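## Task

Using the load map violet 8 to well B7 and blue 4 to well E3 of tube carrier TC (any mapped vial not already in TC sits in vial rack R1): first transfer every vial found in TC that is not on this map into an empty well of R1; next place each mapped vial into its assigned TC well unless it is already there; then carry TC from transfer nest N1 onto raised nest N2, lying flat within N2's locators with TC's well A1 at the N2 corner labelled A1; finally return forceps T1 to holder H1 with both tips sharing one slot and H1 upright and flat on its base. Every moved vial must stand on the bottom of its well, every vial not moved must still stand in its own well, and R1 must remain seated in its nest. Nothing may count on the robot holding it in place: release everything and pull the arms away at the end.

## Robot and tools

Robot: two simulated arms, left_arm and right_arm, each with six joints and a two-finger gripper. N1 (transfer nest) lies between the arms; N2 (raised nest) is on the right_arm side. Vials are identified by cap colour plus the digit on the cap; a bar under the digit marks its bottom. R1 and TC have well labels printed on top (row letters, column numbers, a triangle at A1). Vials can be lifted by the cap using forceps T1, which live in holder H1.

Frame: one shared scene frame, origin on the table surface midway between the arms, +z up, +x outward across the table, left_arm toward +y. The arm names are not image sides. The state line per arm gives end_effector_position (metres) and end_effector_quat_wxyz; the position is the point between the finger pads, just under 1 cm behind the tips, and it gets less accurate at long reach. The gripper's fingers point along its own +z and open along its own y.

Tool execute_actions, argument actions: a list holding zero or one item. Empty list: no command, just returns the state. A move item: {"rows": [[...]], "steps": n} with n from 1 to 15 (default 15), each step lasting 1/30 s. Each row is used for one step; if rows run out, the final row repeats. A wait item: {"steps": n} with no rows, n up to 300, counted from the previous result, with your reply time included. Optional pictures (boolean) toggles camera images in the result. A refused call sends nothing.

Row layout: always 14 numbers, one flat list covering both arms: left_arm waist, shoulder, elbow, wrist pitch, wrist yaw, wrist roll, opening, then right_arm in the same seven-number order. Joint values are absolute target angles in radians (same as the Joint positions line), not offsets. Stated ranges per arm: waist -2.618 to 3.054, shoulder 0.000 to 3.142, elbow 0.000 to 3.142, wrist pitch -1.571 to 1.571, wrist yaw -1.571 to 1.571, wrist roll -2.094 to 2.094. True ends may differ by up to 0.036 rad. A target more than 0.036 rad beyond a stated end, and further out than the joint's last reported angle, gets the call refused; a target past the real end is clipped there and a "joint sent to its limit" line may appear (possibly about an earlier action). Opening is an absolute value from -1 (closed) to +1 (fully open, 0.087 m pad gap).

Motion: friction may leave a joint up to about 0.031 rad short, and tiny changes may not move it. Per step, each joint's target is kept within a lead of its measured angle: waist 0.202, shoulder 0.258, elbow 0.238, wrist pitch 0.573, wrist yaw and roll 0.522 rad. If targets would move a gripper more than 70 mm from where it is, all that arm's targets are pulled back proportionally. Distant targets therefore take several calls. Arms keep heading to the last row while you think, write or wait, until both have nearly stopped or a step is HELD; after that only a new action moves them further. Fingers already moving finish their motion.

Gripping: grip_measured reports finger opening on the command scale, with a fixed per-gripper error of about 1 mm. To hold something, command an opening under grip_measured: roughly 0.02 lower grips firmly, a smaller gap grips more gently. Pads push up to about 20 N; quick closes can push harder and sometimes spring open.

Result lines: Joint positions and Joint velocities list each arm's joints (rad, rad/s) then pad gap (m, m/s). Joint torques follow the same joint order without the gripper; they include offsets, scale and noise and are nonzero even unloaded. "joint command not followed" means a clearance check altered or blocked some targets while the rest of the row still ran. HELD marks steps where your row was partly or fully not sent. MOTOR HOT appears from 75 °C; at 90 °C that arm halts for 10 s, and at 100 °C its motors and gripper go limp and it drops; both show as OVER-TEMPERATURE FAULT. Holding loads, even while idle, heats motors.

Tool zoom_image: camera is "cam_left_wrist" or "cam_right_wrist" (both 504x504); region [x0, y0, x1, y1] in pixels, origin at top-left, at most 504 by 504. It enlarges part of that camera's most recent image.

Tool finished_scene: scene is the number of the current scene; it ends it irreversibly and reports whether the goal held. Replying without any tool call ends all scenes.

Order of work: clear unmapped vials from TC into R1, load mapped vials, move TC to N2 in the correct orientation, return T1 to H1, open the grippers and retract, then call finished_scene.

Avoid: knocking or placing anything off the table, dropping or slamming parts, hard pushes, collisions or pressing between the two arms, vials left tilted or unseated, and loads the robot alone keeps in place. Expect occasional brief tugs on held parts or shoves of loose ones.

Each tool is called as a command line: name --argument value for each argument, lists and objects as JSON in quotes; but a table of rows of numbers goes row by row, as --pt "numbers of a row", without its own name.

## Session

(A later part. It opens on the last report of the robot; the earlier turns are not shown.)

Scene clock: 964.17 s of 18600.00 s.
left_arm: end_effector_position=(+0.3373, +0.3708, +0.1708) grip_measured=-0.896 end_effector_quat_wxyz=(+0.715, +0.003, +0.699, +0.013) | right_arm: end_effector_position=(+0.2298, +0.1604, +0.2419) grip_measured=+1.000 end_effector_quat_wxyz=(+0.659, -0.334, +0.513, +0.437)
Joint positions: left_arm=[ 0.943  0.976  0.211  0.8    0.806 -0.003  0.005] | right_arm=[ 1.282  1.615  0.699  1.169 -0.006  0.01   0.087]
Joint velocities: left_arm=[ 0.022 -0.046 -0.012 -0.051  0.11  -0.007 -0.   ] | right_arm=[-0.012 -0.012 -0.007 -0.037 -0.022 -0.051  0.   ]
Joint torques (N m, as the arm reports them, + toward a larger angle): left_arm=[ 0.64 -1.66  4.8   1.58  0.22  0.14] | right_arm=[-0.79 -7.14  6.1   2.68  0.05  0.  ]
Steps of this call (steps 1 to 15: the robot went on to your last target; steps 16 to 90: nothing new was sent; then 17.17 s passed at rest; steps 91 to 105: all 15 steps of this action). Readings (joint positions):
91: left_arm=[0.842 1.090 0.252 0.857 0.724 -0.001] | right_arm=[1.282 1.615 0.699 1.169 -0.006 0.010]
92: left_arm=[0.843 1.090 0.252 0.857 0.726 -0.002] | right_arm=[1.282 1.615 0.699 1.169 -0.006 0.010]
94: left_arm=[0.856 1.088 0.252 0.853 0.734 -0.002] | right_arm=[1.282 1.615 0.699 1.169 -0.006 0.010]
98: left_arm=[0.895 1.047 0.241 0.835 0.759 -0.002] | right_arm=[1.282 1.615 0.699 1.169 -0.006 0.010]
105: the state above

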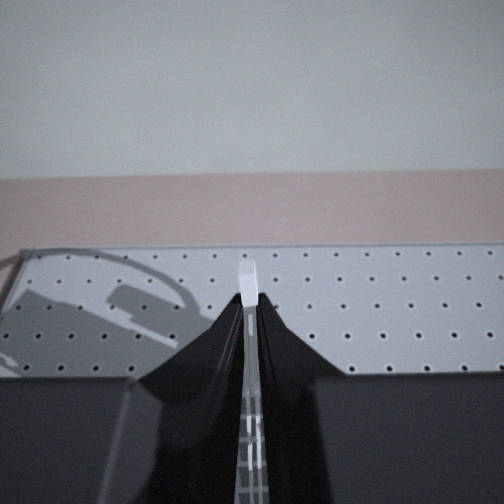

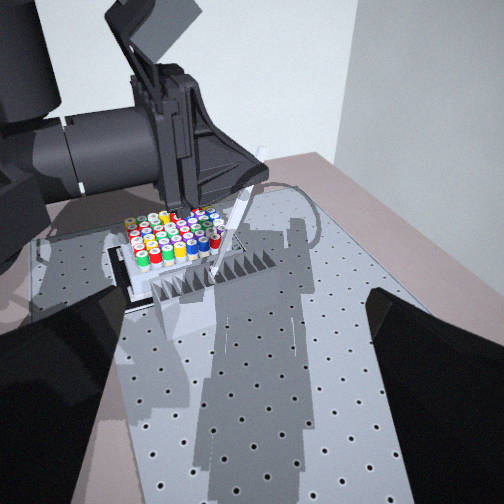

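execute_actions --actions '[{"rows":[[0.953,0.96,0.185,0.775,0.832,-0.005,-0.895,1.27,1.6,0.7,1.2,0,0,1],[0.953,0.96,0.185,0.775,0.832,-0.005,-0.89,1.27,1.6,0.7,1.2,0,0,1],[0.953,0.96,0.185,0.775,0.832,-0.005,-0.885,1.27,1.6,0.7,1.2,0,0,1],[0.953,0.96,0.185,0.775,0.832,-0.005,-0.88,1.27,1.6,0.7,1.2,0,0,1]],"steps":15}]'

zoom_image --camera "cam_right_wrist" --region '[150, 130, 330, 310]'

Scene clock: 975.90 s of 18600.00 s.
left_arm: end_effector_position=(+0.3369, +0.3679, +0.1685) grip_measured=-0.879 end_effector_quat_wxyz=(+0.713, +0.005, +0.702, +0.005) | right_arm: end_effector_position=(+0.2298, +0.1604, +0.2419) grip_measured=+1.000 end_effector_quat_wxyz=(+0.659, -0.334, +0.513, +0.437)
Joint positions: left_arm=[ 0.944  0.976  0.211  0.788  0.821 -0.003  0.005] | right_arm=[ 1.282  1.615  0.699  1.169 -0.006  0.01   0.087]
Joint velocities: left_arm=[ 0.012  0.002  0.007 -0.037 -0.007 -0.022  0.001] | right_arm=[ 0.002 -0.002 -0.002  0.051  0.007  0.066  0.   ]
Joint torques (N m, as the arm reports them, + toward a larger angle): left_arm=[ 0.77 -1.75  4.83  1.59  0.18  0.14] | right_arm=[-0.79 -7.14  6.1   2.68  0.06  0.  ]
Steps of this call (steps 1 to 30: the robot went on to your last target; steps 31 to 90: nothing new was sent; then 8.23 s passed at rest; steps 91 to 105: all 15 steps of this action). Readings (joint positions):
91: left_arm=[0.944 0.976 0.211 0.790 0.819 -0.003] | right_arm=[1.282 1.615 0.699 1.169 -0.006 0.010]
92: left_arm=[0.944 0.976 0.211 0.790 0.820 -0.003] | right_arm=[1.282 1.615 0.699 1.169 -0.006 0.010]
94: left_arm=[0.944 0.976 0.211 0.789 0.820 -0.003] | right_arm=[1.282 1.615 0.699 1.169 -0.006 0.010]
98: left_arm=[0.944 0.976 0.211 0.788 0.821 -0.003] | right_arm=[1.282 1.615 0.699 1.169 -0.006 0.010]
105: the state above

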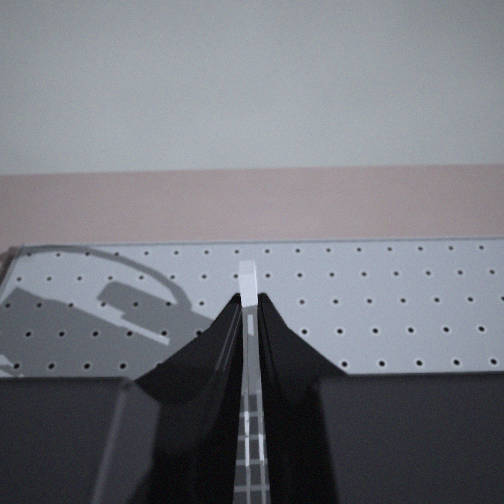

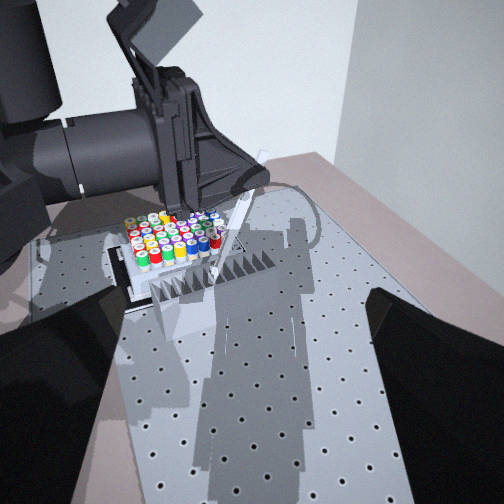

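Region (150, 130, 330, 310) of cam_right_wrist's 504x504 image, scaled by 2.800, with more detail than that image has.

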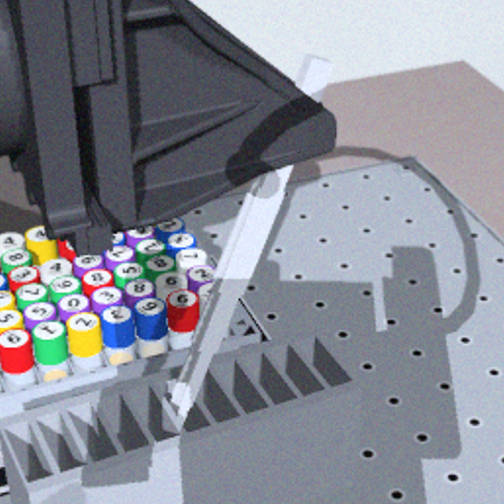

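execute_actions --actions '[{"rows":[[0.96,0.955,0.183,0.765,0.85,-0.005,-0.88,1.27,1.6,0.7,1.2,0,0,1],[0.968,0.947,0.181,0.76,0.86,-0.005,-0.88,1.27,1.6,0.7,1.2,0,0,1],[0.976,0.939,0.178,0.755,0.868,-0.005,-0.88,1.27,1.6,0.7,1.2,0,0,1],[0.984,0.931,0.176,0.75,0.876,-0.005,-0.88,1.27,1.6,0.7,1.2,0,0,1],[0.992,0.923,0.173,0.744,0.884,-0.005,-0.88,1.27,1.6,0.7,1.2,0,0,1],[1.0,0.915,0.171,0.738,0.892,-0.005,-0.88,1.27,1.6,0.7,1.2,0,0,1],[1.008,0.907,0.168,0.732,0.9,-0.005,-0.88,1.27,1.6,0.7,1.2,0,0,1],[1.016,0.899,0.166,0.726,0.908,-0.005,-0.88,1.27,1.6,0.7,1.2,0,0,1],[1.024,0.891,0.163,0.72,0.916,-0.005,-0.88,1.27,1.6,0.7,1.2,0,0,1],[1.032,0.883,0.161,0.715,0.924,-0.005,-0.88,1.27,1.6,0.7,1.2,0,0,1],[1.04,0.875,0.158,0.71,0.932,-0.005,-0.88,1.27,1.6,0.7,1.2,0,0,1],[1.05,0.865,0.155,0.705,0.94,-0.005,-0.88,1.27,1.6,0.7,1.2,0,0,1],[1.06,0.855,0.152,0.7,0.948,-0.005,-0.88,1.27,1.6,0.7,1.2,0,0,1],[1.068,0.847,0.149,0.697,0.954,-0.005,-0.88,1.27,1.6,0.7,1.2,0,0,1],[1.075,0.84,0.147,0.695,0.954,-0.005,-0.88,1.27,1.6,0.7,1.2,0,0,1]],"steps":15}]' --pictures false

execute_actions --actions '[{"steps":10}]'

zoom_image --camera "cam_right_wrist" --region '[130, 130, 310, 310]'

Scene clock: 988.37 s of 18600.00 s.
left_arm: end_effector_position=(+0.3148, +0.3704, +0.1682) grip_measured=-0.879 end_effector_quat_wxyz=(+0.713, +0.004, +0.701, +0.010) | right_arm: end_effector_position=(+0.2298, +0.1604, +0.2419) grip_measured=+1.000 end_effector_quat_wxyz=(+0.659, -0.334, +0.513, +0.437)
Joint positions: left_arm=[ 1.053  0.869  0.176  0.721  0.92  -0.003  0.005] | right_arm=[ 1.282  1.615  0.699  1.169 -0.006  0.01   0.087]
Joint velocities: left_arm=[ 0.203 -0.222 -0.085 -0.095  0.154  0.022 -0.   ] | right_arm=[-0.007 -0.002  0.002 -0.022 -0.066  0.022  0.   ]
Joint torques (N m, as the arm reports them, + toward a larger angle): left_arm=[ 0.52 -1.25  5.08  1.58  0.17  0.13] | right_arm=[-0.79 -7.14  6.1   2.68  0.06  0.  ]
Steps of this call (steps 1 to 15: the robot went on to your last target; steps 16 to 90: nothing new was sent; then 8.97 s passed at rest; steps 91 to 105: all 15 steps of this action). Readings (joint positions):
91: left_arm=[0.945 0.976 0.211 0.787 0.824 -0.003] | right_arm=[1.282 1.615 0.699 1.169 -0.006 0.010]
92: left_arm=[0.949 0.974 0.211 0.785 0.829 -0.003] | right_arm=[1.282 1.615 0.699 1.169 -0.006 0.010]
94: left_arm=[0.962 0.962 0.211 0.775 0.841 -0.003] | right_arm=[1.282 1.615 0.699 1.169 -0.006 0.010]
98: left_arm=[0.994 0.928 0.197 0.758 0.868 -0.003] | right_arm=[1.282 1.615 0.699 1.169 -0.006 0.010]
105: the state above

Scene clock: 988.70 s of 18600.00 s.
left_arm: end_effector_position=(+0.3122, +0.3686, +0.1668) grip_measured=-0.879 end_effector_quat_wxyz=(+0.712, +0.005, +0.703, +0.006) | right_arm: end_effector_position=(+0.2298, +0.1604, +0.2419) grip_measured=+1.000 end_effector_quat_wxyz=(+0.659, -0.334, +0.513, +0.437)
Joint positions: left_arm=[ 1.066  0.857  0.172  0.706  0.94  -0.003  0.005] | right_arm=[ 1.282  1.615  0.699  1.169 -0.006  0.01   0.087]
Joint velocities: left_arm=[ 0.022 -0.012 -0.012 -0.007 -0.007 -0.051 -0.001] | right_arm=[-0.012  0.007  0.007 -0.051  0.022  0.007  0.   ]
Joint torques (N m, as the arm reports them, + toward a larger angle): left_arm=[ 0.77 -1.15  5.    1.58  0.19  0.15] | right_arm=[-0.79 -7.14  6.1   2.68  0.06  0.  ]
Steps of this call (steps 1 to 10: the robot went on to your last target). Readings (joint positions):
1: left_arm=[1.060 0.863 0.174 0.718 0.924 -0.003] | right_arm=[1.282 1.615 0.699 1.169 -0.006 0.010]
2: left_arm=[1.063 0.859 0.173 0.715 0.929 -0.003] | right_arm=[1.282 1.615 0.699 1.169 -0.006 0.010]
4: left_arm=[1.065 0.857 0.172 0.712 0.934 -0.003] | right_arm=[1.282 1.615 0.699 1.169 -0.006 0.010]
8: left_arm=[1.066 0.857 0.172 0.708 0.939 -0.003] | right_arm=[1.282 1.615 0.699 1.169 -0.006 0.010]
10: the state above

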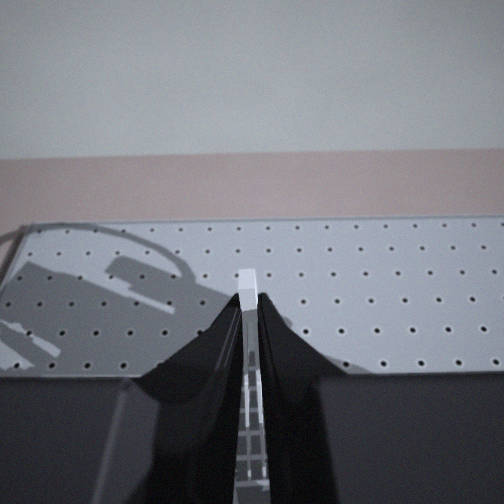

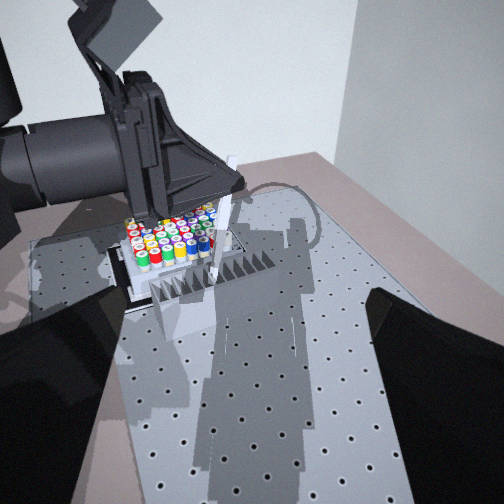

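Region (130, 130, 310, 310) of cam_right_wrist's 504x504 image, scaled by 2.800, with more detail than that image has.

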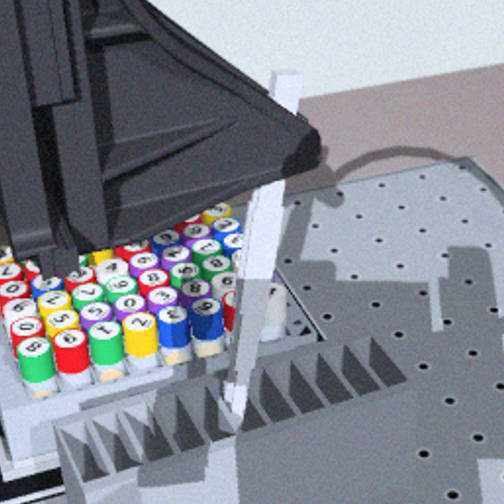

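execute_actions --actions '[{"rows":[[1.082,0.836,0.145,0.692,0.97,-0.005,-0.88,1.27,1.6,0.7,1.2,0,0,1],[1.09,0.831,0.142,0.69,0.98,-0.005,-0.88,1.27,1.6,0.7,1.2,0,0,1],[1.098,0.826,0.139,0.688,0.988,-0.005,-0.88,1.27,1.6,0.7,1.2,0,0,1],[1.106,0.821,0.136,0.686,0.996,-0.005,-0.88,1.27,1.6,0.7,1.2,0,0,1],[1.114,0.816,0.133,0.684,1.004,-0.005,-0.88,1.27,1.6,0.7,1.2,0,0,1],[1.122,0.811,0.13,0.682,1.012,-0.005,-0.88,1.27,1.6,0.7,1.2,0,0,1],[1.13,0.806,0.127,0.68,1.02,-0.005,-0.88,1.27,1.6,0.7,1.2,0,0,1],[1.138,0.801,0.124,0.678,1.028,-0.005,-0.88,1.27,1.6,0.7,1.2,0,0,1],[1.146,0.796,0.121,0.676,1.036,-0.005,-0.88,1.27,1.6,0.7,1.2,0,0,1],[1.154,0.791,0.118,0.674,1.044,-0.005,-0.88,1.27,1.6,0.7,1.2,0,0,1],[1.162,0.786,0.115,0.672,1.052,-0.005,-0.88,1.27,1.6,0.7,1.2,0,0,1],[1.17,0.781,0.112,0.67,1.06,-0.005,-0.88,1.27,1.6,0.7,1.2,0,0,1],[1.178,0.777,0.11,0.668,1.064,-0.005,-0.88,1.27,1.6,0.7,1.2,0,0,1]],"steps":15}]' --pictures false

execute_actions --actions '[{"steps":10}]'

zoom_image --camera "cam_right_wrist" --region '[130, 130, 310, 310]'

Scene clock: 1006.13 s of 18600.00 s.
left_arm: end_effector_position=(+0.2950, +0.3699, +0.1613) grip_measured=-0.879 end_effector_quat_wxyz=(+0.711, +0.003, +0.703, +0.009) | right_arm: end_effector_position=(+0.2298, +0.1604, +0.2419) grip_measured=+1.000 end_effector_quat_wxyz=(+0.659, -0.334, +0.513, +0.437)
Joint positions: left_arm=[ 1.166  0.795  0.136  0.682  1.035 -0.003  0.005] | right_arm=[ 1.282  1.615  0.699  1.169 -0.006  0.01   0.087]
Joint velocities: left_arm=[ 0.076 -0.037 -0.022 -0.081  0.051 -0.022 -0.   ] | right_arm=[-0.002  0.002  0.012 -0.037 -0.022 -0.007  0.   ]
Joint torques (N m, as the arm reports them, + toward a larger angle): left_arm=[ 0.56 -0.71  5.1   1.53  0.18  0.14] | right_arm=[-0.79 -7.15  6.1   2.68  0.06  0.  ]
Steps of this call (steps 1 to 30: the robot went on to your last target; steps 31 to 90: nothing new was sent; then 13.93 s passed at rest; steps 91 to 105: all 15 steps of this action). Readings (joint positions):
91: left_arm=[1.067 0.857 0.172 0.705 0.945 -0.003] | right_arm=[1.282 1.615 0.699 1.169 -0.006 0.010]
92: left_arm=[1.071 0.855 0.172 0.703 0.950 -0.003] | right_arm=[1.282 1.615 0.699 1.169 -0.006 0.010]
94: left_arm=[1.085 0.848 0.172 0.699 0.961 -0.003] | right_arm=[1.282 1.615 0.699 1.169 -0.006 0.010]
98: left_arm=[1.116 0.825 0.157 0.695 0.988 -0.003] | right_arm=[1.282 1.615 0.699 1.169 -0.006 0.010]
105: the state above

Scene clock: 1006.47 s of 18600.00 s.
left_arm: end_effector_position=(+0.2946, +0.3675, +0.1608) grip_measured=-0.879 end_effector_quat_wxyz=(+0.711, +0.007, +0.704, +0.003) | right_arm: end_effector_position=(+0.2298, +0.1604, +0.2419) grip_measured=+1.000 end_effector_quat_wxyz=(+0.659, -0.334, +0.513, +0.437)
Joint positions: left_arm=[ 1.168  0.794  0.135  0.678  1.05  -0.003  0.005] | right_arm=[ 1.282  1.615  0.699  1.169 -0.006  0.01   0.087]
Joint velocities: left_arm=[-0.002 -0.017  0.002  0.007  0.066 -0.037 -0.003] | right_arm=[-0.002 -0.002 -0.007  0.022 -0.066  0.037  0.   ]
Joint torques (N m, as the arm reports them, + toward a larger angle): left_arm=[ 0.77 -0.8   5.02  1.5   0.17  0.14] | right_arm=[-0.79 -7.14  6.09  2.68  0.06  0.  ]
Steps of this call (steps 1 to 10: the robot went on to your last target). Readings (joint positions):
1: left_arm=[1.168 0.794 0.135 0.681 1.039 -0.003] | right_arm=[1.282 1.615 0.699 1.169 -0.006 0.010]
2: left_arm=[1.168 0.794 0.135 0.681 1.041 -0.003] | right_arm=[1.282 1.615 0.699 1.169 -0.006 0.010]
4: left_arm=[1.168 0.794 0.135 0.680 1.045 -0.003] | right_arm=[1.282 1.615 0.699 1.169 -0.006 0.010]
8: left_arm=[1.168 0.794 0.135 0.679 1.049 -0.003] | right_arm=[1.282 1.615 0.699 1.169 -0.006 0.010]
10: the state above

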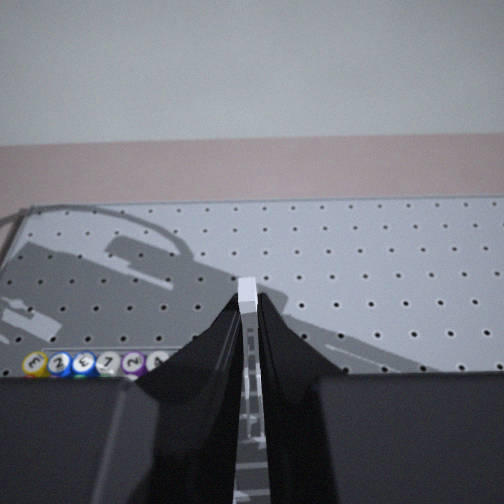

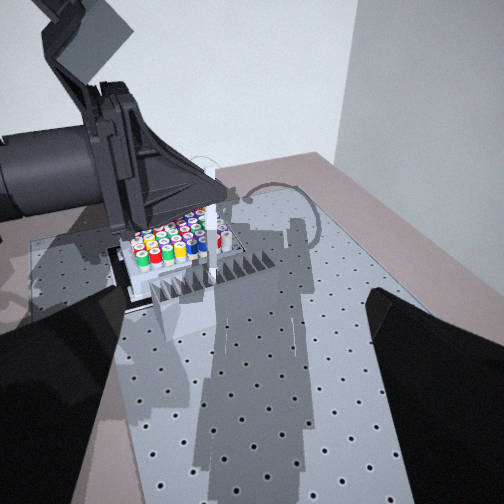

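Region (130, 130, 310, 310) of cam_right_wrist's 504x504 image, scaled by 2.800, with more detail than that image has.

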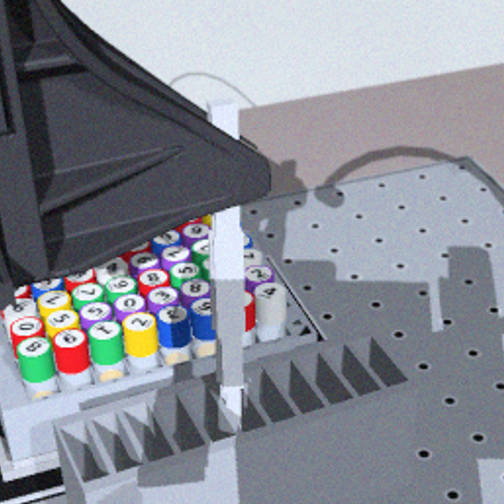

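execute_actions --actions '[{"rows":[[1.178,0.80,0.107,0.71,1.064,-0.005,-0.88,1.27,1.6,0.7,1.2,0,0,1],[1.178,0.81,0.103,0.725,1.064,-0.005,-0.88,1.27,1.6,0.7,1.2,0,0,1],[1.178,0.815,0.099,0.735,1.064,-0.005,-0.88,1.27,1.6,0.7,1.2,0,0,1],[1.178,0.82,0.095,0.745,1.064,-0.005,-0.88,1.27,1.6,0.7,1.2,0,0,1],[1.178,0.825,0.091,0.755,1.064,-0.005,-0.88,1.27,1.6,0.7,1.2,0,0,1],[1.178,0.83,0.087,0.762,1.064,-0.005,-0.88,1.27,1.6,0.7,1.2,0,0,1],[1.178,0.835,0.083,0.77,1.064,-0.005,-0.88,1.27,1.6,0.7,1.2,0,0,1],[1.178,0.84,0.079,0.775,1.064,-0.005,-0.88,1.27,1.6,0.7,1.2,0,0,1],[1.178,0.846,0.075,0.778,1.064,-0.005,-0.88,1.27,1.6,0.7,1.2,0,0,1]],"steps":15}]'

zoom_image --camera "cam_right_wrist" --region '[130, 130, 310, 310]'

Scene clock: 1033.33 s of 18600.00 s.
left_arm: end_effector_position=(+0.2941, +0.3661, +0.1509) grip_measured=-0.879 end_effector_quat_wxyz=(+0.710, +0.008, +0.704, +0.002) | right_arm: end_effector_position=(+0.2298, +0.1604, +0.2419) grip_measured=+1.000 end_effector_quat_wxyz=(+0.659, -0.334, +0.513, +0.437)
Joint positions: left_arm=[ 1.168  0.831  0.099  0.751  1.054 -0.003  0.005] | right_arm=[ 1.282  1.615  0.699  1.169 -0.006  0.01   0.087]
Joint velocities: left_arm=[-0.012 -0.007  0.002  0.051 -0.037 -0.007 -0.   ] | right_arm=[-0.017 -0.007 -0.002  0.007  0.022  0.022  0.   ]
Joint torques (N m, as the arm reports them, + toward a larger angle): left_arm=[0.8  1.2  4.91 1.76 0.21 0.15] | right_arm=[-0.79 -7.14  6.09  2.68  0.06  0.  ]
Steps of this call (steps 1 to 30: the robot went on to your last target; steps 31 to 90: nothing new was sent; then 23.37 s passed at rest; steps 91 to 105: all 15 steps of this action). Readings (joint positions):
91: left_arm=[1.168 0.794 0.135 0.680 1.052 -0.003] | right_arm=[1.282 1.615 0.699 1.169 -0.006 0.010]
92: left_arm=[1.168 0.794 0.135 0.683 1.052 -0.003] | right_arm=[1.282 1.615 0.699 1.169 -0.006 0.010]
94: left_arm=[1.168 0.796 0.133 0.698 1.053 -0.003] | right_arm=[1.282 1.615 0.699 1.169 -0.006 0.010]
98: left_arm=[1.168 0.816 0.112 0.730 1.053 -0.003] | right_arm=[1.282 1.615 0.699 1.169 -0.006 0.010]
105: the state above

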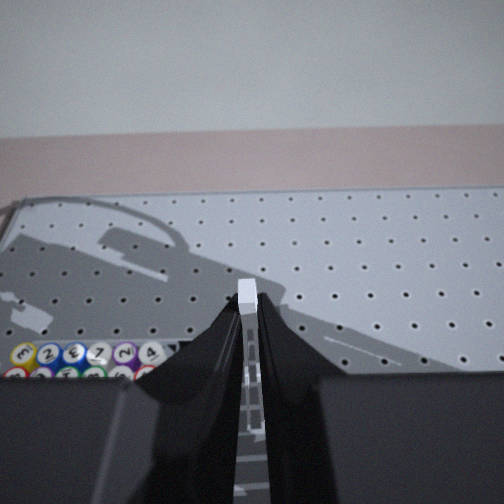

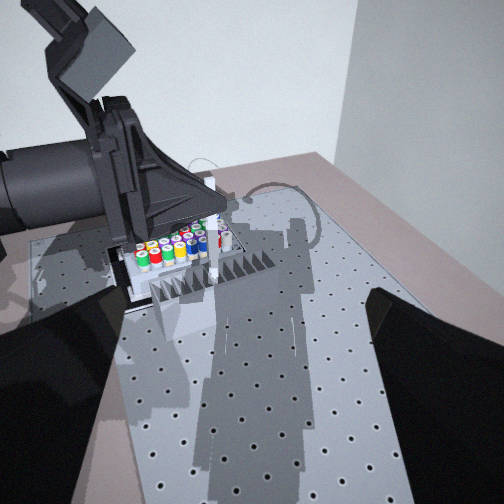

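Region (130, 130, 310, 310) of cam_right_wrist's 504x504 image, scaled by 2.800, with more detail than that image has.

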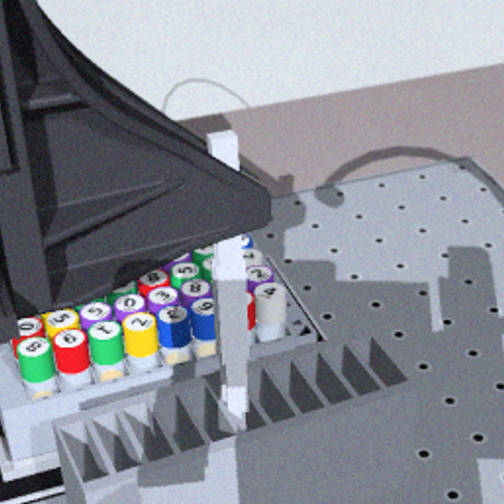

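Open slowly.

execute_actions --actions '[{"rows":[[1.178,0.846,0.075,0.778,1.064,-0.005,-0.87,1.27,1.6,0.7,1.2,0,0,1],[1.178,0.846,0.075,0.778,1.064,-0.005,-0.86,1.27,1.6,0.7,1.2,0,0,1],[1.178,0.846,0.075,0.778,1.064,-0.005,-0.85,1.27,1.6,0.7,1.2,0,0,1],[1.178,0.846,0.075,0.778,1.064,-0.005,-0.84,1.27,1.6,0.7,1.2,0,0,1],[1.178,0.846,0.075,0.778,1.064,-0.005,-0.82,1.27,1.6,0.7,1.2,0,0,1],[1.178,0.846,0.075,0.778,1.064,-0.005,-0.8,1.27,1.6,0.7,1.2,0,0,1],[1.178,0.846,0.075,0.778,1.064,-0.005,-0.77,1.27,1.6,0.7,1.2,0,0,1],[1.178,0.846,0.075,0.778,1.064,-0.005,-0.73,1.27,1.6,0.7,1.2,0,0,1],[1.178,0.846,0.075,0.778,1.064,-0.005,-0.68,1.27,1.6,0.7,1.2,0,0,1],[1.178,0.846,0.075,0.778,1.064,-0.005,-0.62,1.27,1.6,0.7,1.2,0,0,1],[1.178,0.846,0.075,0.778,1.064,-0.005,-0.55,1.27,1.6,0.7,1.2,0,0,1]],"steps":15}]'

zoom_image --camera "cam_right_wrist" --region '[130, 130, 310, 310]'

zoom_image --camera "cam_left_wrist" --region '[130, 260, 370, 500]'

Scene clock: 1047.30 s of 18600.00 s.
left_arm: end_effector_position=(+0.2942, +0.3663, +0.1522) grip_measured=-0.550 end_effector_quat_wxyz=(+0.712, +0.011, +0.702, +0.004) | right_arm: end_effector_position=(+0.2298, +0.1604, +0.2419) grip_measured=+1.000 end_effector_quat_wxyz=(+0.659, -0.334, +0.513, +0.437)
Joint positions: left_arm=[ 1.168  0.831  0.099  0.759  1.054 -0.003  0.02 ] | right_arm=[ 1.282  1.615  0.699  1.169 -0.006  0.01   0.087]
Joint velocities: left_arm=[ 0.002  0.012  0.012  0.081  0.066 -0.037 -0.001] | right_arm=[-0.022 -0.012  0.002 -0.022 -0.081 -0.037  0.   ]
Joint torques (N m, as the arm reports them, + toward a larger angle): left_arm=[0.8  1.18 4.91 1.73 0.17 0.14] | right_arm=[-0.8  -7.14  6.09  2.68  0.06  0.  ]
Steps of this call (steps 1 to 15: the robot went on to your last target; steps 16 to 90: nothing new was sent; then 10.47 s passed at rest; steps 91 to 105: all 15 steps of this action). Readings (joint positions):
91: left_arm=[1.168 0.831 0.099 0.757 1.054 -0.003] | right_arm=[1.282 1.615 0.699 1.169 -0.006 0.010]
92: left_arm=[1.168 0.831 0.099 0.757 1.054 -0.003] | right_arm=[1.282 1.615 0.699 1.169 -0.006 0.010]
94: left_arm=[1.168 0.831 0.099 0.757 1.054 -0.003] | right_arm=[1.282 1.615 0.699 1.169 -0.006 0.010]
98: left_arm=[1.168 0.831 0.099 0.758 1.054 -0.003] | right_arm=[1.282 1.615 0.699 1.169 -0.006 0.010]
105: the state above

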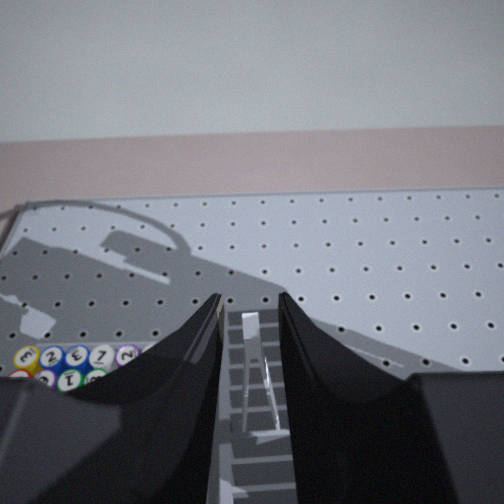

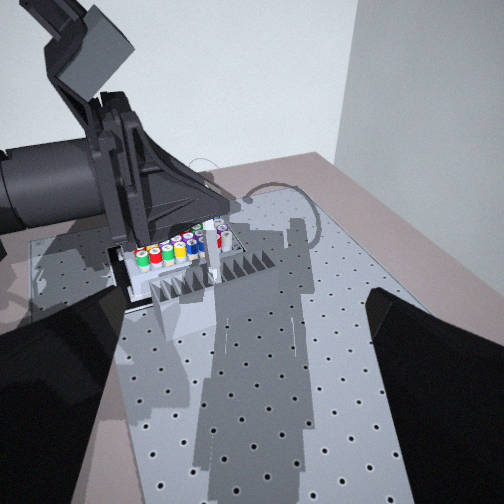

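Region (130, 130, 310, 310) of cam_right_wrist's 504x504 image, scaled by 2.800, with more detail than that image has.

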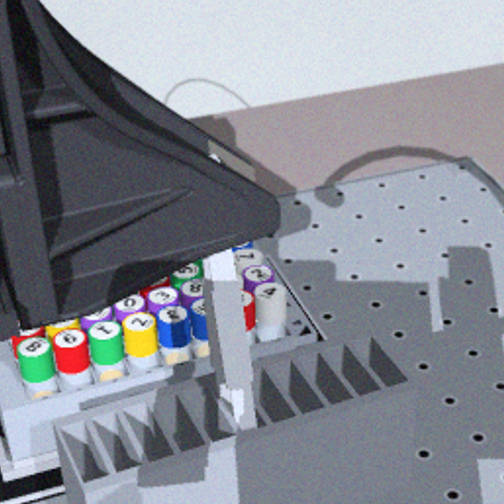

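Region (130, 260, 370, 500) of cam_left_wrist's 504x504 image, scaled by 2.100, with more detail than that image has.

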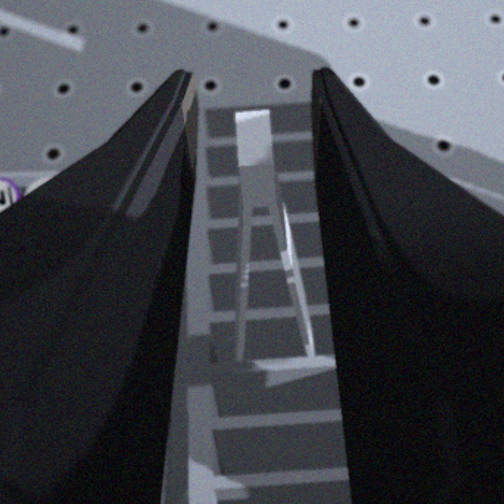

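execute_actions --actions '[{"rows":[[1.178,0.846,0.1,0.778,1.064,-0.005,-0.4,1.27,1.6,0.7,1.2,0,0,1],[1.17,0.84,0.12,0.75,1.05,0.0,-0.2,1.27,1.6,0.7,1.2,0,0,1],[1.16,0.83,0.14,0.72,1.04,0.02,0,1.27,1.6,0.7,1.2,0,0,1],[1.155,0.825,0.155,0.68,1.03,0.035,0.2,1.27,1.6,0.7,1.2,0,0,1],[1.15,0.82,0.17,0.64,1.02,0.05,0.3,1.27,1.6,0.7,1.2,0,0,1],[1.144,0.818,0.185,0.6,1.01,0.067,0.3,1.27,1.6,0.7,1.2,0,0,1],[1.138,0.815,0.2,0.56,1.0,0.083,0.3,1.27,1.6,0.7,1.2,0,0,1],[1.132,0.812,0.216,0.52,0.99,0.1,0.3,1.27,1.6,0.7,1.2,0,0,1],[1.126,0.81,0.232,0.48,0.98,0.117,0.3,1.27,1.6,0.7,1.2,0,0,1],[1.12,0.807,0.248,0.44,0.972,0.133,0.3,1.27,1.6,0.7,1.2,0,0,1],[1.114,0.805,0.264,0.4,0.963,0.15,0.3,1.27,1.6,0.7,1.2,0,0,1],[1.108,0.802,0.28,0.36,0.954,0.167,0.3,1.27,1.6,0.7,1.2,0,0,1],[1.102,0.8,0.296,0.32,0.945,0.183,0.3,1.27,1.6,0.7,1.2,0,0,1],[1.096,0.797,0.312,0.28,0.936,0.2,0.3,1.27,1.6,0.7,1.2,0,0,1],[1.09,0.795,0.328,0.24,0.927,0.217,0.3,1.27,1.6,0.7,1.2,0,0,1]],"steps":15}]' --pictures false

execute_actions --actions '[{"rows":[[1.084,0.792,0.344,0.2,0.918,0.233,0.3,1.27,1.6,0.7,1.2,0,0,1],[1.078,0.79,0.36,0.16,0.91,0.25,0.3,1.27,1.6,0.7,1.2,0,0,1],[1.072,0.788,0.376,0.12,0.902,0.267,0.3,1.27,1.6,0.7,1.2,0,0,1],[1.066,0.786,0.392,0.08,0.894,0.283,0.3,1.27,1.6,0.7,1.2,0,0,1],[1.06,0.784,0.408,0.04,0.886,0.3,0.3,1.27,1.6,0.7,1.2,0,0,1],[1.054,0.782,0.424,0.0,0.878,0.317,0.3,1.27,1.6,0.7,1.2,0,0,1],[1.048,0.78,0.44,-0.04,0.87,0.333,0.3,1.27,1.6,0.7,1.2,0,0,1],[1.042,0.778,0.456,-0.08,0.862,0.35,0.3,1.27,1.6,0.7,1.2,0,0,1],[1.036,0.776,0.472,-0.12,0.854,0.367,0.3,1.27,1.6,0.7,1.2,0,0,1],[1.03,0.774,0.488,-0.16,0.846,0.383,0.3,1.27,1.6,0.7,1.2,0,0,1],[1.025,0.772,0.504,-0.2,0.838,0.4,0.3,1.27,1.6,0.7,1.2,0,0,1],[1.02,0.77,0.515,-0.24,0.83,0.41,0.3,1.27,1.6,0.7,1.2,0,0,1],[1.018,0.768,0.523,-0.265,0.825,0.418,0.3,1.27,1.6,0.7,1.2,0,0,1]],"steps":15}]' --pictures false

execute_actions --actions '[{"steps":15}]'

Scene clock: 1092.87 s of 18600.00 s.
left_arm: end_effector_position=(+0.3052, +0.3780, +0.1659) grip_measured=+0.300 end_effector_quat_wxyz=(+0.679, +0.009, +0.734, +0.015) | right_arm: end_effector_position=(+0.2298, +0.1604, +0.2419) grip_measured=+1.000 end_effector_quat_wxyz=(+0.659, -0.334, +0.513, +0.437)
Joint positions: left_arm=[1.109 0.816 0.274 0.405 0.972 0.147 0.057] | right_arm=[ 1.282  1.615  0.699  1.169 -0.006  0.01   0.087]
Joint velocities: left_arm=[-0.183 -0.071  0.442 -1.121 -0.286  0.432  0.   ] | right_arm=[-0.002 -0.017  0.012 -0.007 -0.051  0.022  0.   ]
Joint torques (N m, as the arm reports them, + toward a larger angle): left_arm=[-0.52 -1.14  8.9   1.61  0.1   0.21] | right_arm=[-0.79 -7.14  6.09  2.68  0.06  0.  ]
Steps of this call (steps 1 to 15: the robot went on to your last target; steps 16 to 90: nothing new was sent; then 42.07 s passed at rest; steps 91 to 105: all 15 steps of this action). Readings (joint positions):
91: left_arm=[1.168 0.831 0.099 0.760 1.054 -0.003] | right_arm=[1.282 1.615 0.699 1.169 -0.006 0.010]
92: left_arm=[1.168 0.831 0.099 0.760 1.054 -0.003] | right_arm=[1.282 1.615 0.699 1.169 -0.006 0.010]
94: left_arm=[1.168 0.831 0.106 0.742 1.052 0.006] | right_arm=[1.282 1.615 0.699 1.169 -0.006 0.010]
98: left_arm=[1.150 0.831 0.160 0.646 1.029 0.045] | right_arm=[1.282 1.615 0.699 1.169 -0.006 0.010]
105: the state above

Scene clock: 1093.37 s of 18600.00 s.
left_arm: end_effector_position=(+0.2992, +0.3679, +0.1658) grip_measured=+0.300 end_effector_quat_wxyz=(+0.599, +0.013, +0.801, +0.009) | right_arm: end_effector_position=(+0.2298, +0.1604, +0.2419) grip_measured=+1.000 end_effector_quat_wxyz=(+0.659, -0.334, +0.513, +0.437)
Joint positions: left_arm=[ 1.028  0.784  0.493 -0.154  0.854  0.377  0.057] | right_arm=[ 1.282  1.615  0.699  1.169 -0.006  0.01   0.087]
Joint velocities: left_arm=[-0.032 -0.037  0.11  -0.652 -0.139  0.183  0.001] | right_arm=[-0.012 -0.007  0.012  0.022 -0.007  0.022  0.   ]
Joint torques (N m, as the arm reports them, + toward a larger angle): left_arm=[-0.61 -0.91  8.77  1.54  0.18  0.21] | right_arm=[-0.79 -7.15  6.09  2.68  0.06  0.  ]
Steps of this call (steps 1 to 15: all 15 steps of this action). Readings (joint positions):
1: left_arm=[1.102 0.813 0.290 0.367 0.963 0.163] | right_arm=[1.282 1.615 0.699 1.169 -0.006 0.010]
2: left_arm=[1.096 0.811 0.306 0.328 0.955 0.179] | right_arm=[1.282 1.615 0.699 1.169 -0.006 0.010]
4: left_arm=[1.084 0.806 0.338 0.251 0.937 0.211] | right_arm=[1.282 1.615 0.699 1.169 -0.006 0.010]
8: left_arm=[1.060 0.799 0.402 0.093 0.904 0.277] | right_arm=[1.282 1.615 0.699 1.169 -0.006 0.010]
15: the state above

Scene clock: 1093.87 s of 18600.00 s.
left_arm: end_effector_position=(+0.2908, +0.3626, +0.1502) grip_measured=+0.300 end_effector_quat_wxyz=(+0.572, +0.000, +0.820, -0.004) | right_arm: end_effector_position=(+0.2298, +0.1604, +0.2419) grip_measured=+1.000 end_effector_quat_wxyz=(+0.659, -0.334, +0.513, +0.437)
Joint positions: left_arm=[ 1.027  0.783  0.496 -0.254  0.834  0.412  0.057] | right_arm=[ 1.282  1.615  0.699  1.169 -0.006  0.01   0.087]
Joint velocities: left_arm=[-0.007  0.012 -0.012  0.022 -0.066 -0.037  0.001] | right_arm=[ 0.017 -0.017  0.002  0.022  0.007  0.022  0.   ]
Joint torques (N m, as the arm reports them, + toward a larger angle): left_arm=[-0.7  -1.02  9.08  1.54  0.21  0.21] | right_arm=[-0.79 -7.14  6.09  2.68  0.06  0.  ]
Steps of this call (steps 1 to 15: the robot went on to your last target). Readings (joint positions):
1: left_arm=[1.027 0.783 0.496 -0.173 0.850 0.384] | right_arm=[1.282 1.615 0.699 1.169 -0.006 0.010]
2: left_arm=[1.027 0.783 0.496 -0.189 0.847 0.390] | right_arm=[1.282 1.615 0.699 1.169 -0.006 0.010]
4: left_arm=[1.027 0.783 0.496 -0.215 0.842 0.398] | right_arm=[1.282 1.615 0.699 1.169 -0.006 0.010]
8: left_arm=[1.027 0.783 0.496 -0.241 0.837 0.407] | right_arm=[1.282 1.615 0.699 1.169 -0.006 0.010]
15: the state above

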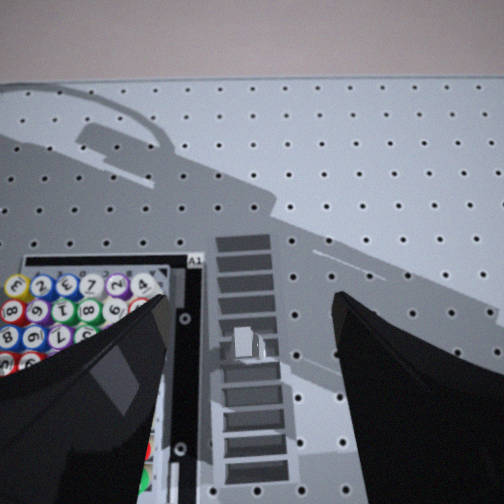

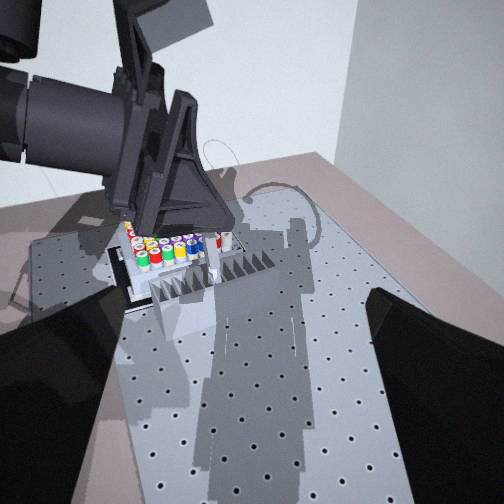

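execute_actions --actions '[{"rows":[[1.025,0.79,0.48,-0.22,0.83,0.418,0.25,1.27,1.6,0.7,1.2,0,0,1],[1.03,0.795,0.468,-0.2,0.83,0.418,0.2,1.27,1.6,0.7,1.2,0,0,1],[1.035,0.797,0.456,-0.185,0.83,0.418,0.15,1.27,1.6,0.7,1.2,0,0,1],[1.035,0.8,0.444,-0.17,0.83,0.418,0.1,1.27,1.6,0.7,1.2,0,0,1],[1.035,0.802,0.432,-0.155,0.83,0.418,0.05,1.27,1.6,0.7,1.2,0,0,1],[1.035,0.804,0.42,-0.14,0.83,0.418,0,1.27,1.6,0.7,1.2,0,0,1],[1.035,0.806,0.408,-0.125,0.83,0.418,-0.05,1.27,1.6,0.7,1.2,0,0,1],[1.035,0.808,0.396,-0.11,0.83,0.418,-0.1,1.27,1.6,0.7,1.2,0,0,1],[1.035,0.81,0.384,-0.097,0.83,0.418,-0.15,1.27,1.6,0.7,1.2,0,0,1],[1.035,0.812,0.372,-0.085,0.83,0.418,-0.2,1.27,1.6,0.7,1.2,0,0,1],[1.035,0.814,0.36,-0.078,0.83,0.418,-0.25,1.27,1.6,0.7,1.2,0,0,1],[1.035,0.816,0.35,-0.075,0.83,0.418,-0.3,1.27,1.6,0.7,1.2,0,0,1]],"steps":15}]' --pictures false

execute_actions --actions '[{"steps":12}]'

zoom_image --camera "cam_right_wrist" --region '[130, 130, 310, 310]'

Scene clock: 1109.87 s of 18600.00 s.
left_arm: end_effector_position=(+0.2894, +0.3611, +0.1158) grip_measured=-0.299 end_effector_quat_wxyz=(+0.569, -0.002, +0.822, -0.007) | right_arm: end_effector_position=(+0.2298, +0.1604, +0.2419) grip_measured=+1.000 end_effector_quat_wxyz=(+0.659, -0.334, +0.513, +0.437)
Joint positions: left_arm=[ 1.027  0.803  0.371 -0.12   0.833  0.413  0.031] | right_arm=[ 1.282  1.615  0.699  1.169 -0.006  0.01   0.087]
Joint velocities: left_arm=[ 0.017  0.027 -0.076  0.022  0.095  0.022 -0.001] | right_arm=[ 0.002 -0.002 -0.007 -0.051  0.022 -0.066  0.   ]
Joint torques (N m, as the arm reports them, + toward a larger angle): left_arm=[0.68 0.57 5.96 1.87 0.27 0.21] | right_arm=[-0.79 -7.14  6.1   2.68  0.06  0.  ]
Steps of this call (steps 1 to 15: the robot went on to your last target; steps 16 to 90: nothing new was sent; then 12.50 s passed at rest; steps 91 to 105: all 15 steps of this action). Readings (joint positions):
91: left_arm=[1.027 0.783 0.496 -0.255 0.833 0.413] | right_arm=[1.282 1.615 0.699 1.169 -0.006 0.010]
92: left_arm=[1.027 0.783 0.496 -0.250 0.833 0.413] | right_arm=[1.282 1.615 0.699 1.169 -0.006 0.010]
94: left_arm=[1.027 0.783 0.489 -0.226 0.833 0.413] | right_arm=[1.282 1.615 0.699 1.169 -0.006 0.010]
98: left_arm=[1.027 0.784 0.443 -0.176 0.833 0.413] | right_arm=[1.282 1.615 0.699 1.169 -0.006 0.010]
105: the state above

Scene clock: 1110.27 s of 18600.00 s.
left_arm: end_effector_position=(+0.2914, +0.3635, +0.1189) grip_measured=-0.300 end_effector_quat_wxyz=(+0.575, +0.003, +0.818, +0.001) | right_arm: end_effector_position=(+0.2298, +0.1604, +0.2419) grip_measured=+1.000 end_effector_quat_wxyz=(+0.659, -0.334, +0.513, +0.437)
Joint positions: left_arm=[ 1.027  0.803  0.37  -0.095  0.833  0.413  0.031] | right_arm=[ 1.282  1.615  0.699  1.169 -0.006  0.01   0.087]
Joint velocities: left_arm=[-0.007  0.012 -0.007 -0.007  0.022  0.022 -0.   ] | right_arm=[-0.002 -0.007  0.002  0.007  0.051 -0.037  0.   ]
Joint torques (N m, as the arm reports them, + toward a larger angle): left_arm=[0.67 0.73 5.79 1.82 0.26 0.21] | right_arm=[-0.79 -7.13  6.1   2.68  0.06  0.  ]
Steps of this call (steps 1 to 12: the robot went on to your last target). Readings (joint positions):
1: left_arm=[1.027 0.803 0.370 -0.118 0.833 0.413] | right_arm=[1.282 1.615 0.699 1.169 -0.006 0.010]
2: left_arm=[1.027 0.803 0.370 -0.114 0.833 0.413] | right_arm=[1.282 1.615 0.699 1.169 -0.006 0.010]
4: left_arm=[1.027 0.803 0.370 -0.106 0.833 0.413] | right_arm=[1.282 1.615 0.699 1.169 -0.006 0.010]
8: left_arm=[1.027 0.803 0.370 -0.098 0.833 0.413] | right_arm=[1.282 1.615 0.699 1.169 -0.006 0.010]
12: the state above

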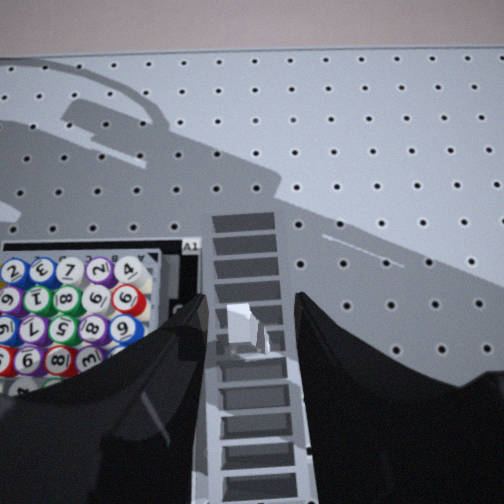

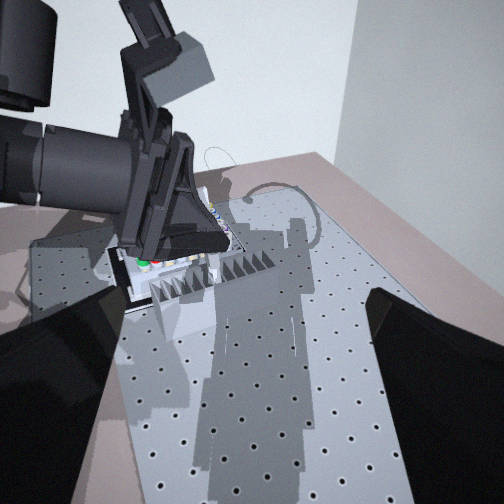

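Region (130, 130, 310, 310) of cam_right_wrist's 504x504 image, scaled by 2.800, with more detail than that image has.

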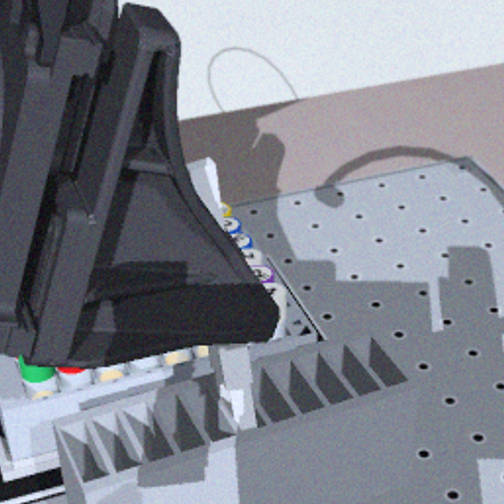

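execute_actions --actions '[{"rows":[[1.045,0.79,0.345,-0.12,0.85,0.43,-0.35,1.27,1.6,0.7,1.2,0,0,1],[1.055,0.78,0.345,-0.13,0.86,0.435,-0.4,1.27,1.6,0.7,1.2,0,0,1],[1.063,0.775,0.345,-0.137,0.867,0.44,-0.45,1.27,1.6,0.7,1.2,0,0,1],[1.063,0.775,0.345,-0.137,0.867,0.44,-0.5,1.27,1.6,0.7,1.2,0,0,1],[1.063,0.775,0.345,-0.137,0.867,0.44,-0.55,1.27,1.6,0.7,1.2,0,0,1]],"steps":15}]' --pictures false

execute_actions --actions '[{"rows":[[1.063,0.775,0.345,-0.137,0.867,0.44,-0.58,1.27,1.6,0.7,1.2,0,0,1],[1.063,0.775,0.345,-0.137,0.867,0.44,-0.61,1.27,1.6,0.7,1.2,0,0,1],[1.063,0.775,0.345,-0.137,0.867,0.44,-0.64,1.27,1.6,0.7,1.2,0,0,1],[1.063,0.775,0.345,-0.137,0.867,0.44,-0.67,1.27,1.6,0.7,1.2,0,0,1],[1.063,0.775,0.345,-0.137,0.867,0.44,-0.7,1.27,1.6,0.7,1.2,0,0,1],[1.063,0.775,0.345,-0.137,0.867,0.44,-0.72,1.27,1.6,0.7,1.2,0,0,1],[1.063,0.775,0.345,-0.137,0.867,0.44,-0.74,1.27,1.6,0.7,1.2,0,0,1],[1.063,0.775,0.345,-0.137,0.867,0.44,-0.76,1.27,1.6,0.7,1.2,0,0,1],[1.063,0.775,0.345,-0.137,0.867,0.44,-0.78,1.27,1.6,0.7,1.2,0,0,1],[1.063,0.775,0.345,-0.137,0.867,0.44,-0.8,1.27,1.6,0.7,1.2,0,0,1],[1.063,0.775,0.345,-0.137,0.867,0.44,-0.82,1.27,1.6,0.7,1.2,0,0,1],[1.063,0.775,0.345,-0.137,0.867,0.44,-0.84,1.27,1.6,0.7,1.2,0,0,1],[1.063,0.775,0.345,-0.137,0.867,0.44,-0.85,1.27,1.6,0.7,1.2,0,0,1]],"steps":15}]'

zoom_image --camera "cam_right_wrist" --region '[130, 130, 310, 310]'

Scene clock: 1128.50 s of 18600.00 s.
left_arm: end_effector_position=(+0.2864, +0.3641, +0.1178) grip_measured=-0.550 end_effector_quat_wxyz=(+0.573, +0.001, +0.819, +0.000) | right_arm: end_effector_position=(+0.2298, +0.1604, +0.2419) grip_measured=+1.000 end_effector_quat_wxyz=(+0.659, -0.334, +0.513, +0.437)
Joint positions: left_arm=[ 1.054  0.792  0.37  -0.127  0.854  0.434  0.02 ] | right_arm=[ 1.282  1.615  0.699  1.169 -0.006  0.01   0.087]
Joint velocities: left_arm=[-0.007  0.012  0.012  0.037  0.095 -0.037 -0.   ] | right_arm=[ 0.002 -0.012  0.012  0.051 -0.037  0.066  0.   ]
Joint torques (N m, as the arm reports them, + toward a larger angle): left_arm=[ 0.74 -1.11  5.43  1.53  0.43  0.23] | right_arm=[-0.79 -7.14  6.09  2.68  0.06  0.  ]
Steps of this call (steps 1 to 30: the robot went on to your last target; steps 31 to 90: nothing new was sent; then 14.73 s passed at rest; steps 91 to 105: all 15 steps of this action). Readings (joint positions):
91: left_arm=[1.028 0.803 0.370 -0.096 0.834 0.415] | right_arm=[1.282 1.615 0.699 1.169 -0.006 0.010]
92: left_arm=[1.033 0.803 0.370 -0.100 0.837 0.418] | right_arm=[1.282 1.615 0.699 1.169 -0.006 0.010]
94: left_arm=[1.048 0.799 0.370 -0.112 0.843 0.424] | right_arm=[1.282 1.615 0.699 1.169 -0.006 0.010]
98: left_arm=[1.054 0.792 0.370 -0.121 0.850 0.431] | right_arm=[1.282 1.615 0.699 1.169 -0.006 0.010]
105: the state above

Scene clock: 1129.00 s of 18600.00 s.
left_arm: end_effector_position=(+0.2863, +0.3637, +0.1178) grip_measured=-0.849 end_effector_quat_wxyz=(+0.573, +0.002, +0.819, -0.001) | right_arm: end_effector_position=(+0.2298, +0.1604, +0.2419) grip_measured=+1.000 end_effector_quat_wxyz=(+0.659, -0.334, +0.513, +0.437)
Joint positions: left_arm=[ 1.054  0.792  0.37  -0.128  0.856  0.435  0.007] | right_arm=[ 1.282  1.615  0.699  1.169 -0.006  0.01   0.087]
Joint velocities: left_arm=[-0.007 -0.007  0.007  0.022 -0.007 -0.051 -0.   ] | right_arm=[-0.007 -0.002 -0.017 -0.022 -0.037 -0.007  0.   ]
Joint torques (N m, as the arm reports them, + toward a larger angle): left_arm=[ 0.76 -1.17  5.43  1.54  0.41  0.23] | right_arm=[-0.78 -7.15  6.1   2.68  0.06  0.  ]
Steps of this call (steps 1 to 15: all 15 steps of this action). Readings (joint positions):
1: left_arm=[1.054 0.792 0.370 -0.127 0.854 0.434] | right_arm=[1.282 1.615 0.699 1.169 -0.006 0.010]
2: left_arm=[1.054 0.792 0.370 -0.128 0.854 0.434] | right_arm=[1.282 1.615 0.699 1.169 -0.006 0.010]
4: left_arm=[1.054 0.792 0.370 -0.128 0.855 0.435] | right_arm=[1.282 1.615 0.699 1.169 -0.006 0.010]
8: left_arm=[1.054 0.792 0.370 -0.128 0.855 0.435] | right_arm=[1.282 1.615 0.699 1.169 -0.006 0.010]
15: the state above

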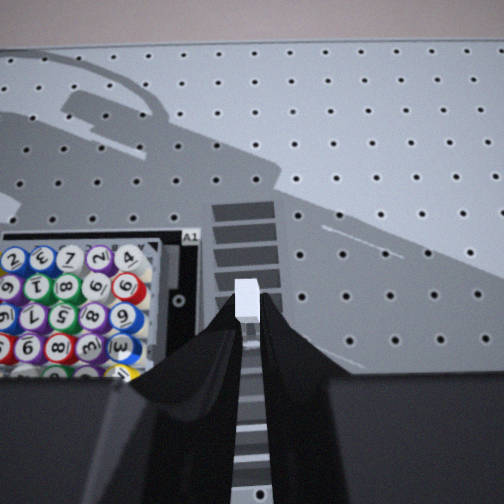

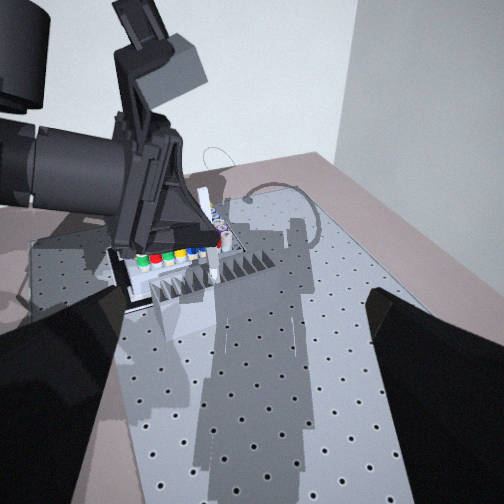

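Region (130, 130, 310, 310) of cam_right_wrist's 504x504 image, scaled by 2.800, with more detail than that image has.

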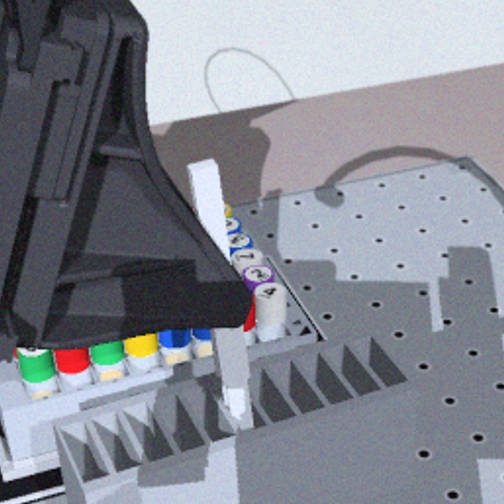

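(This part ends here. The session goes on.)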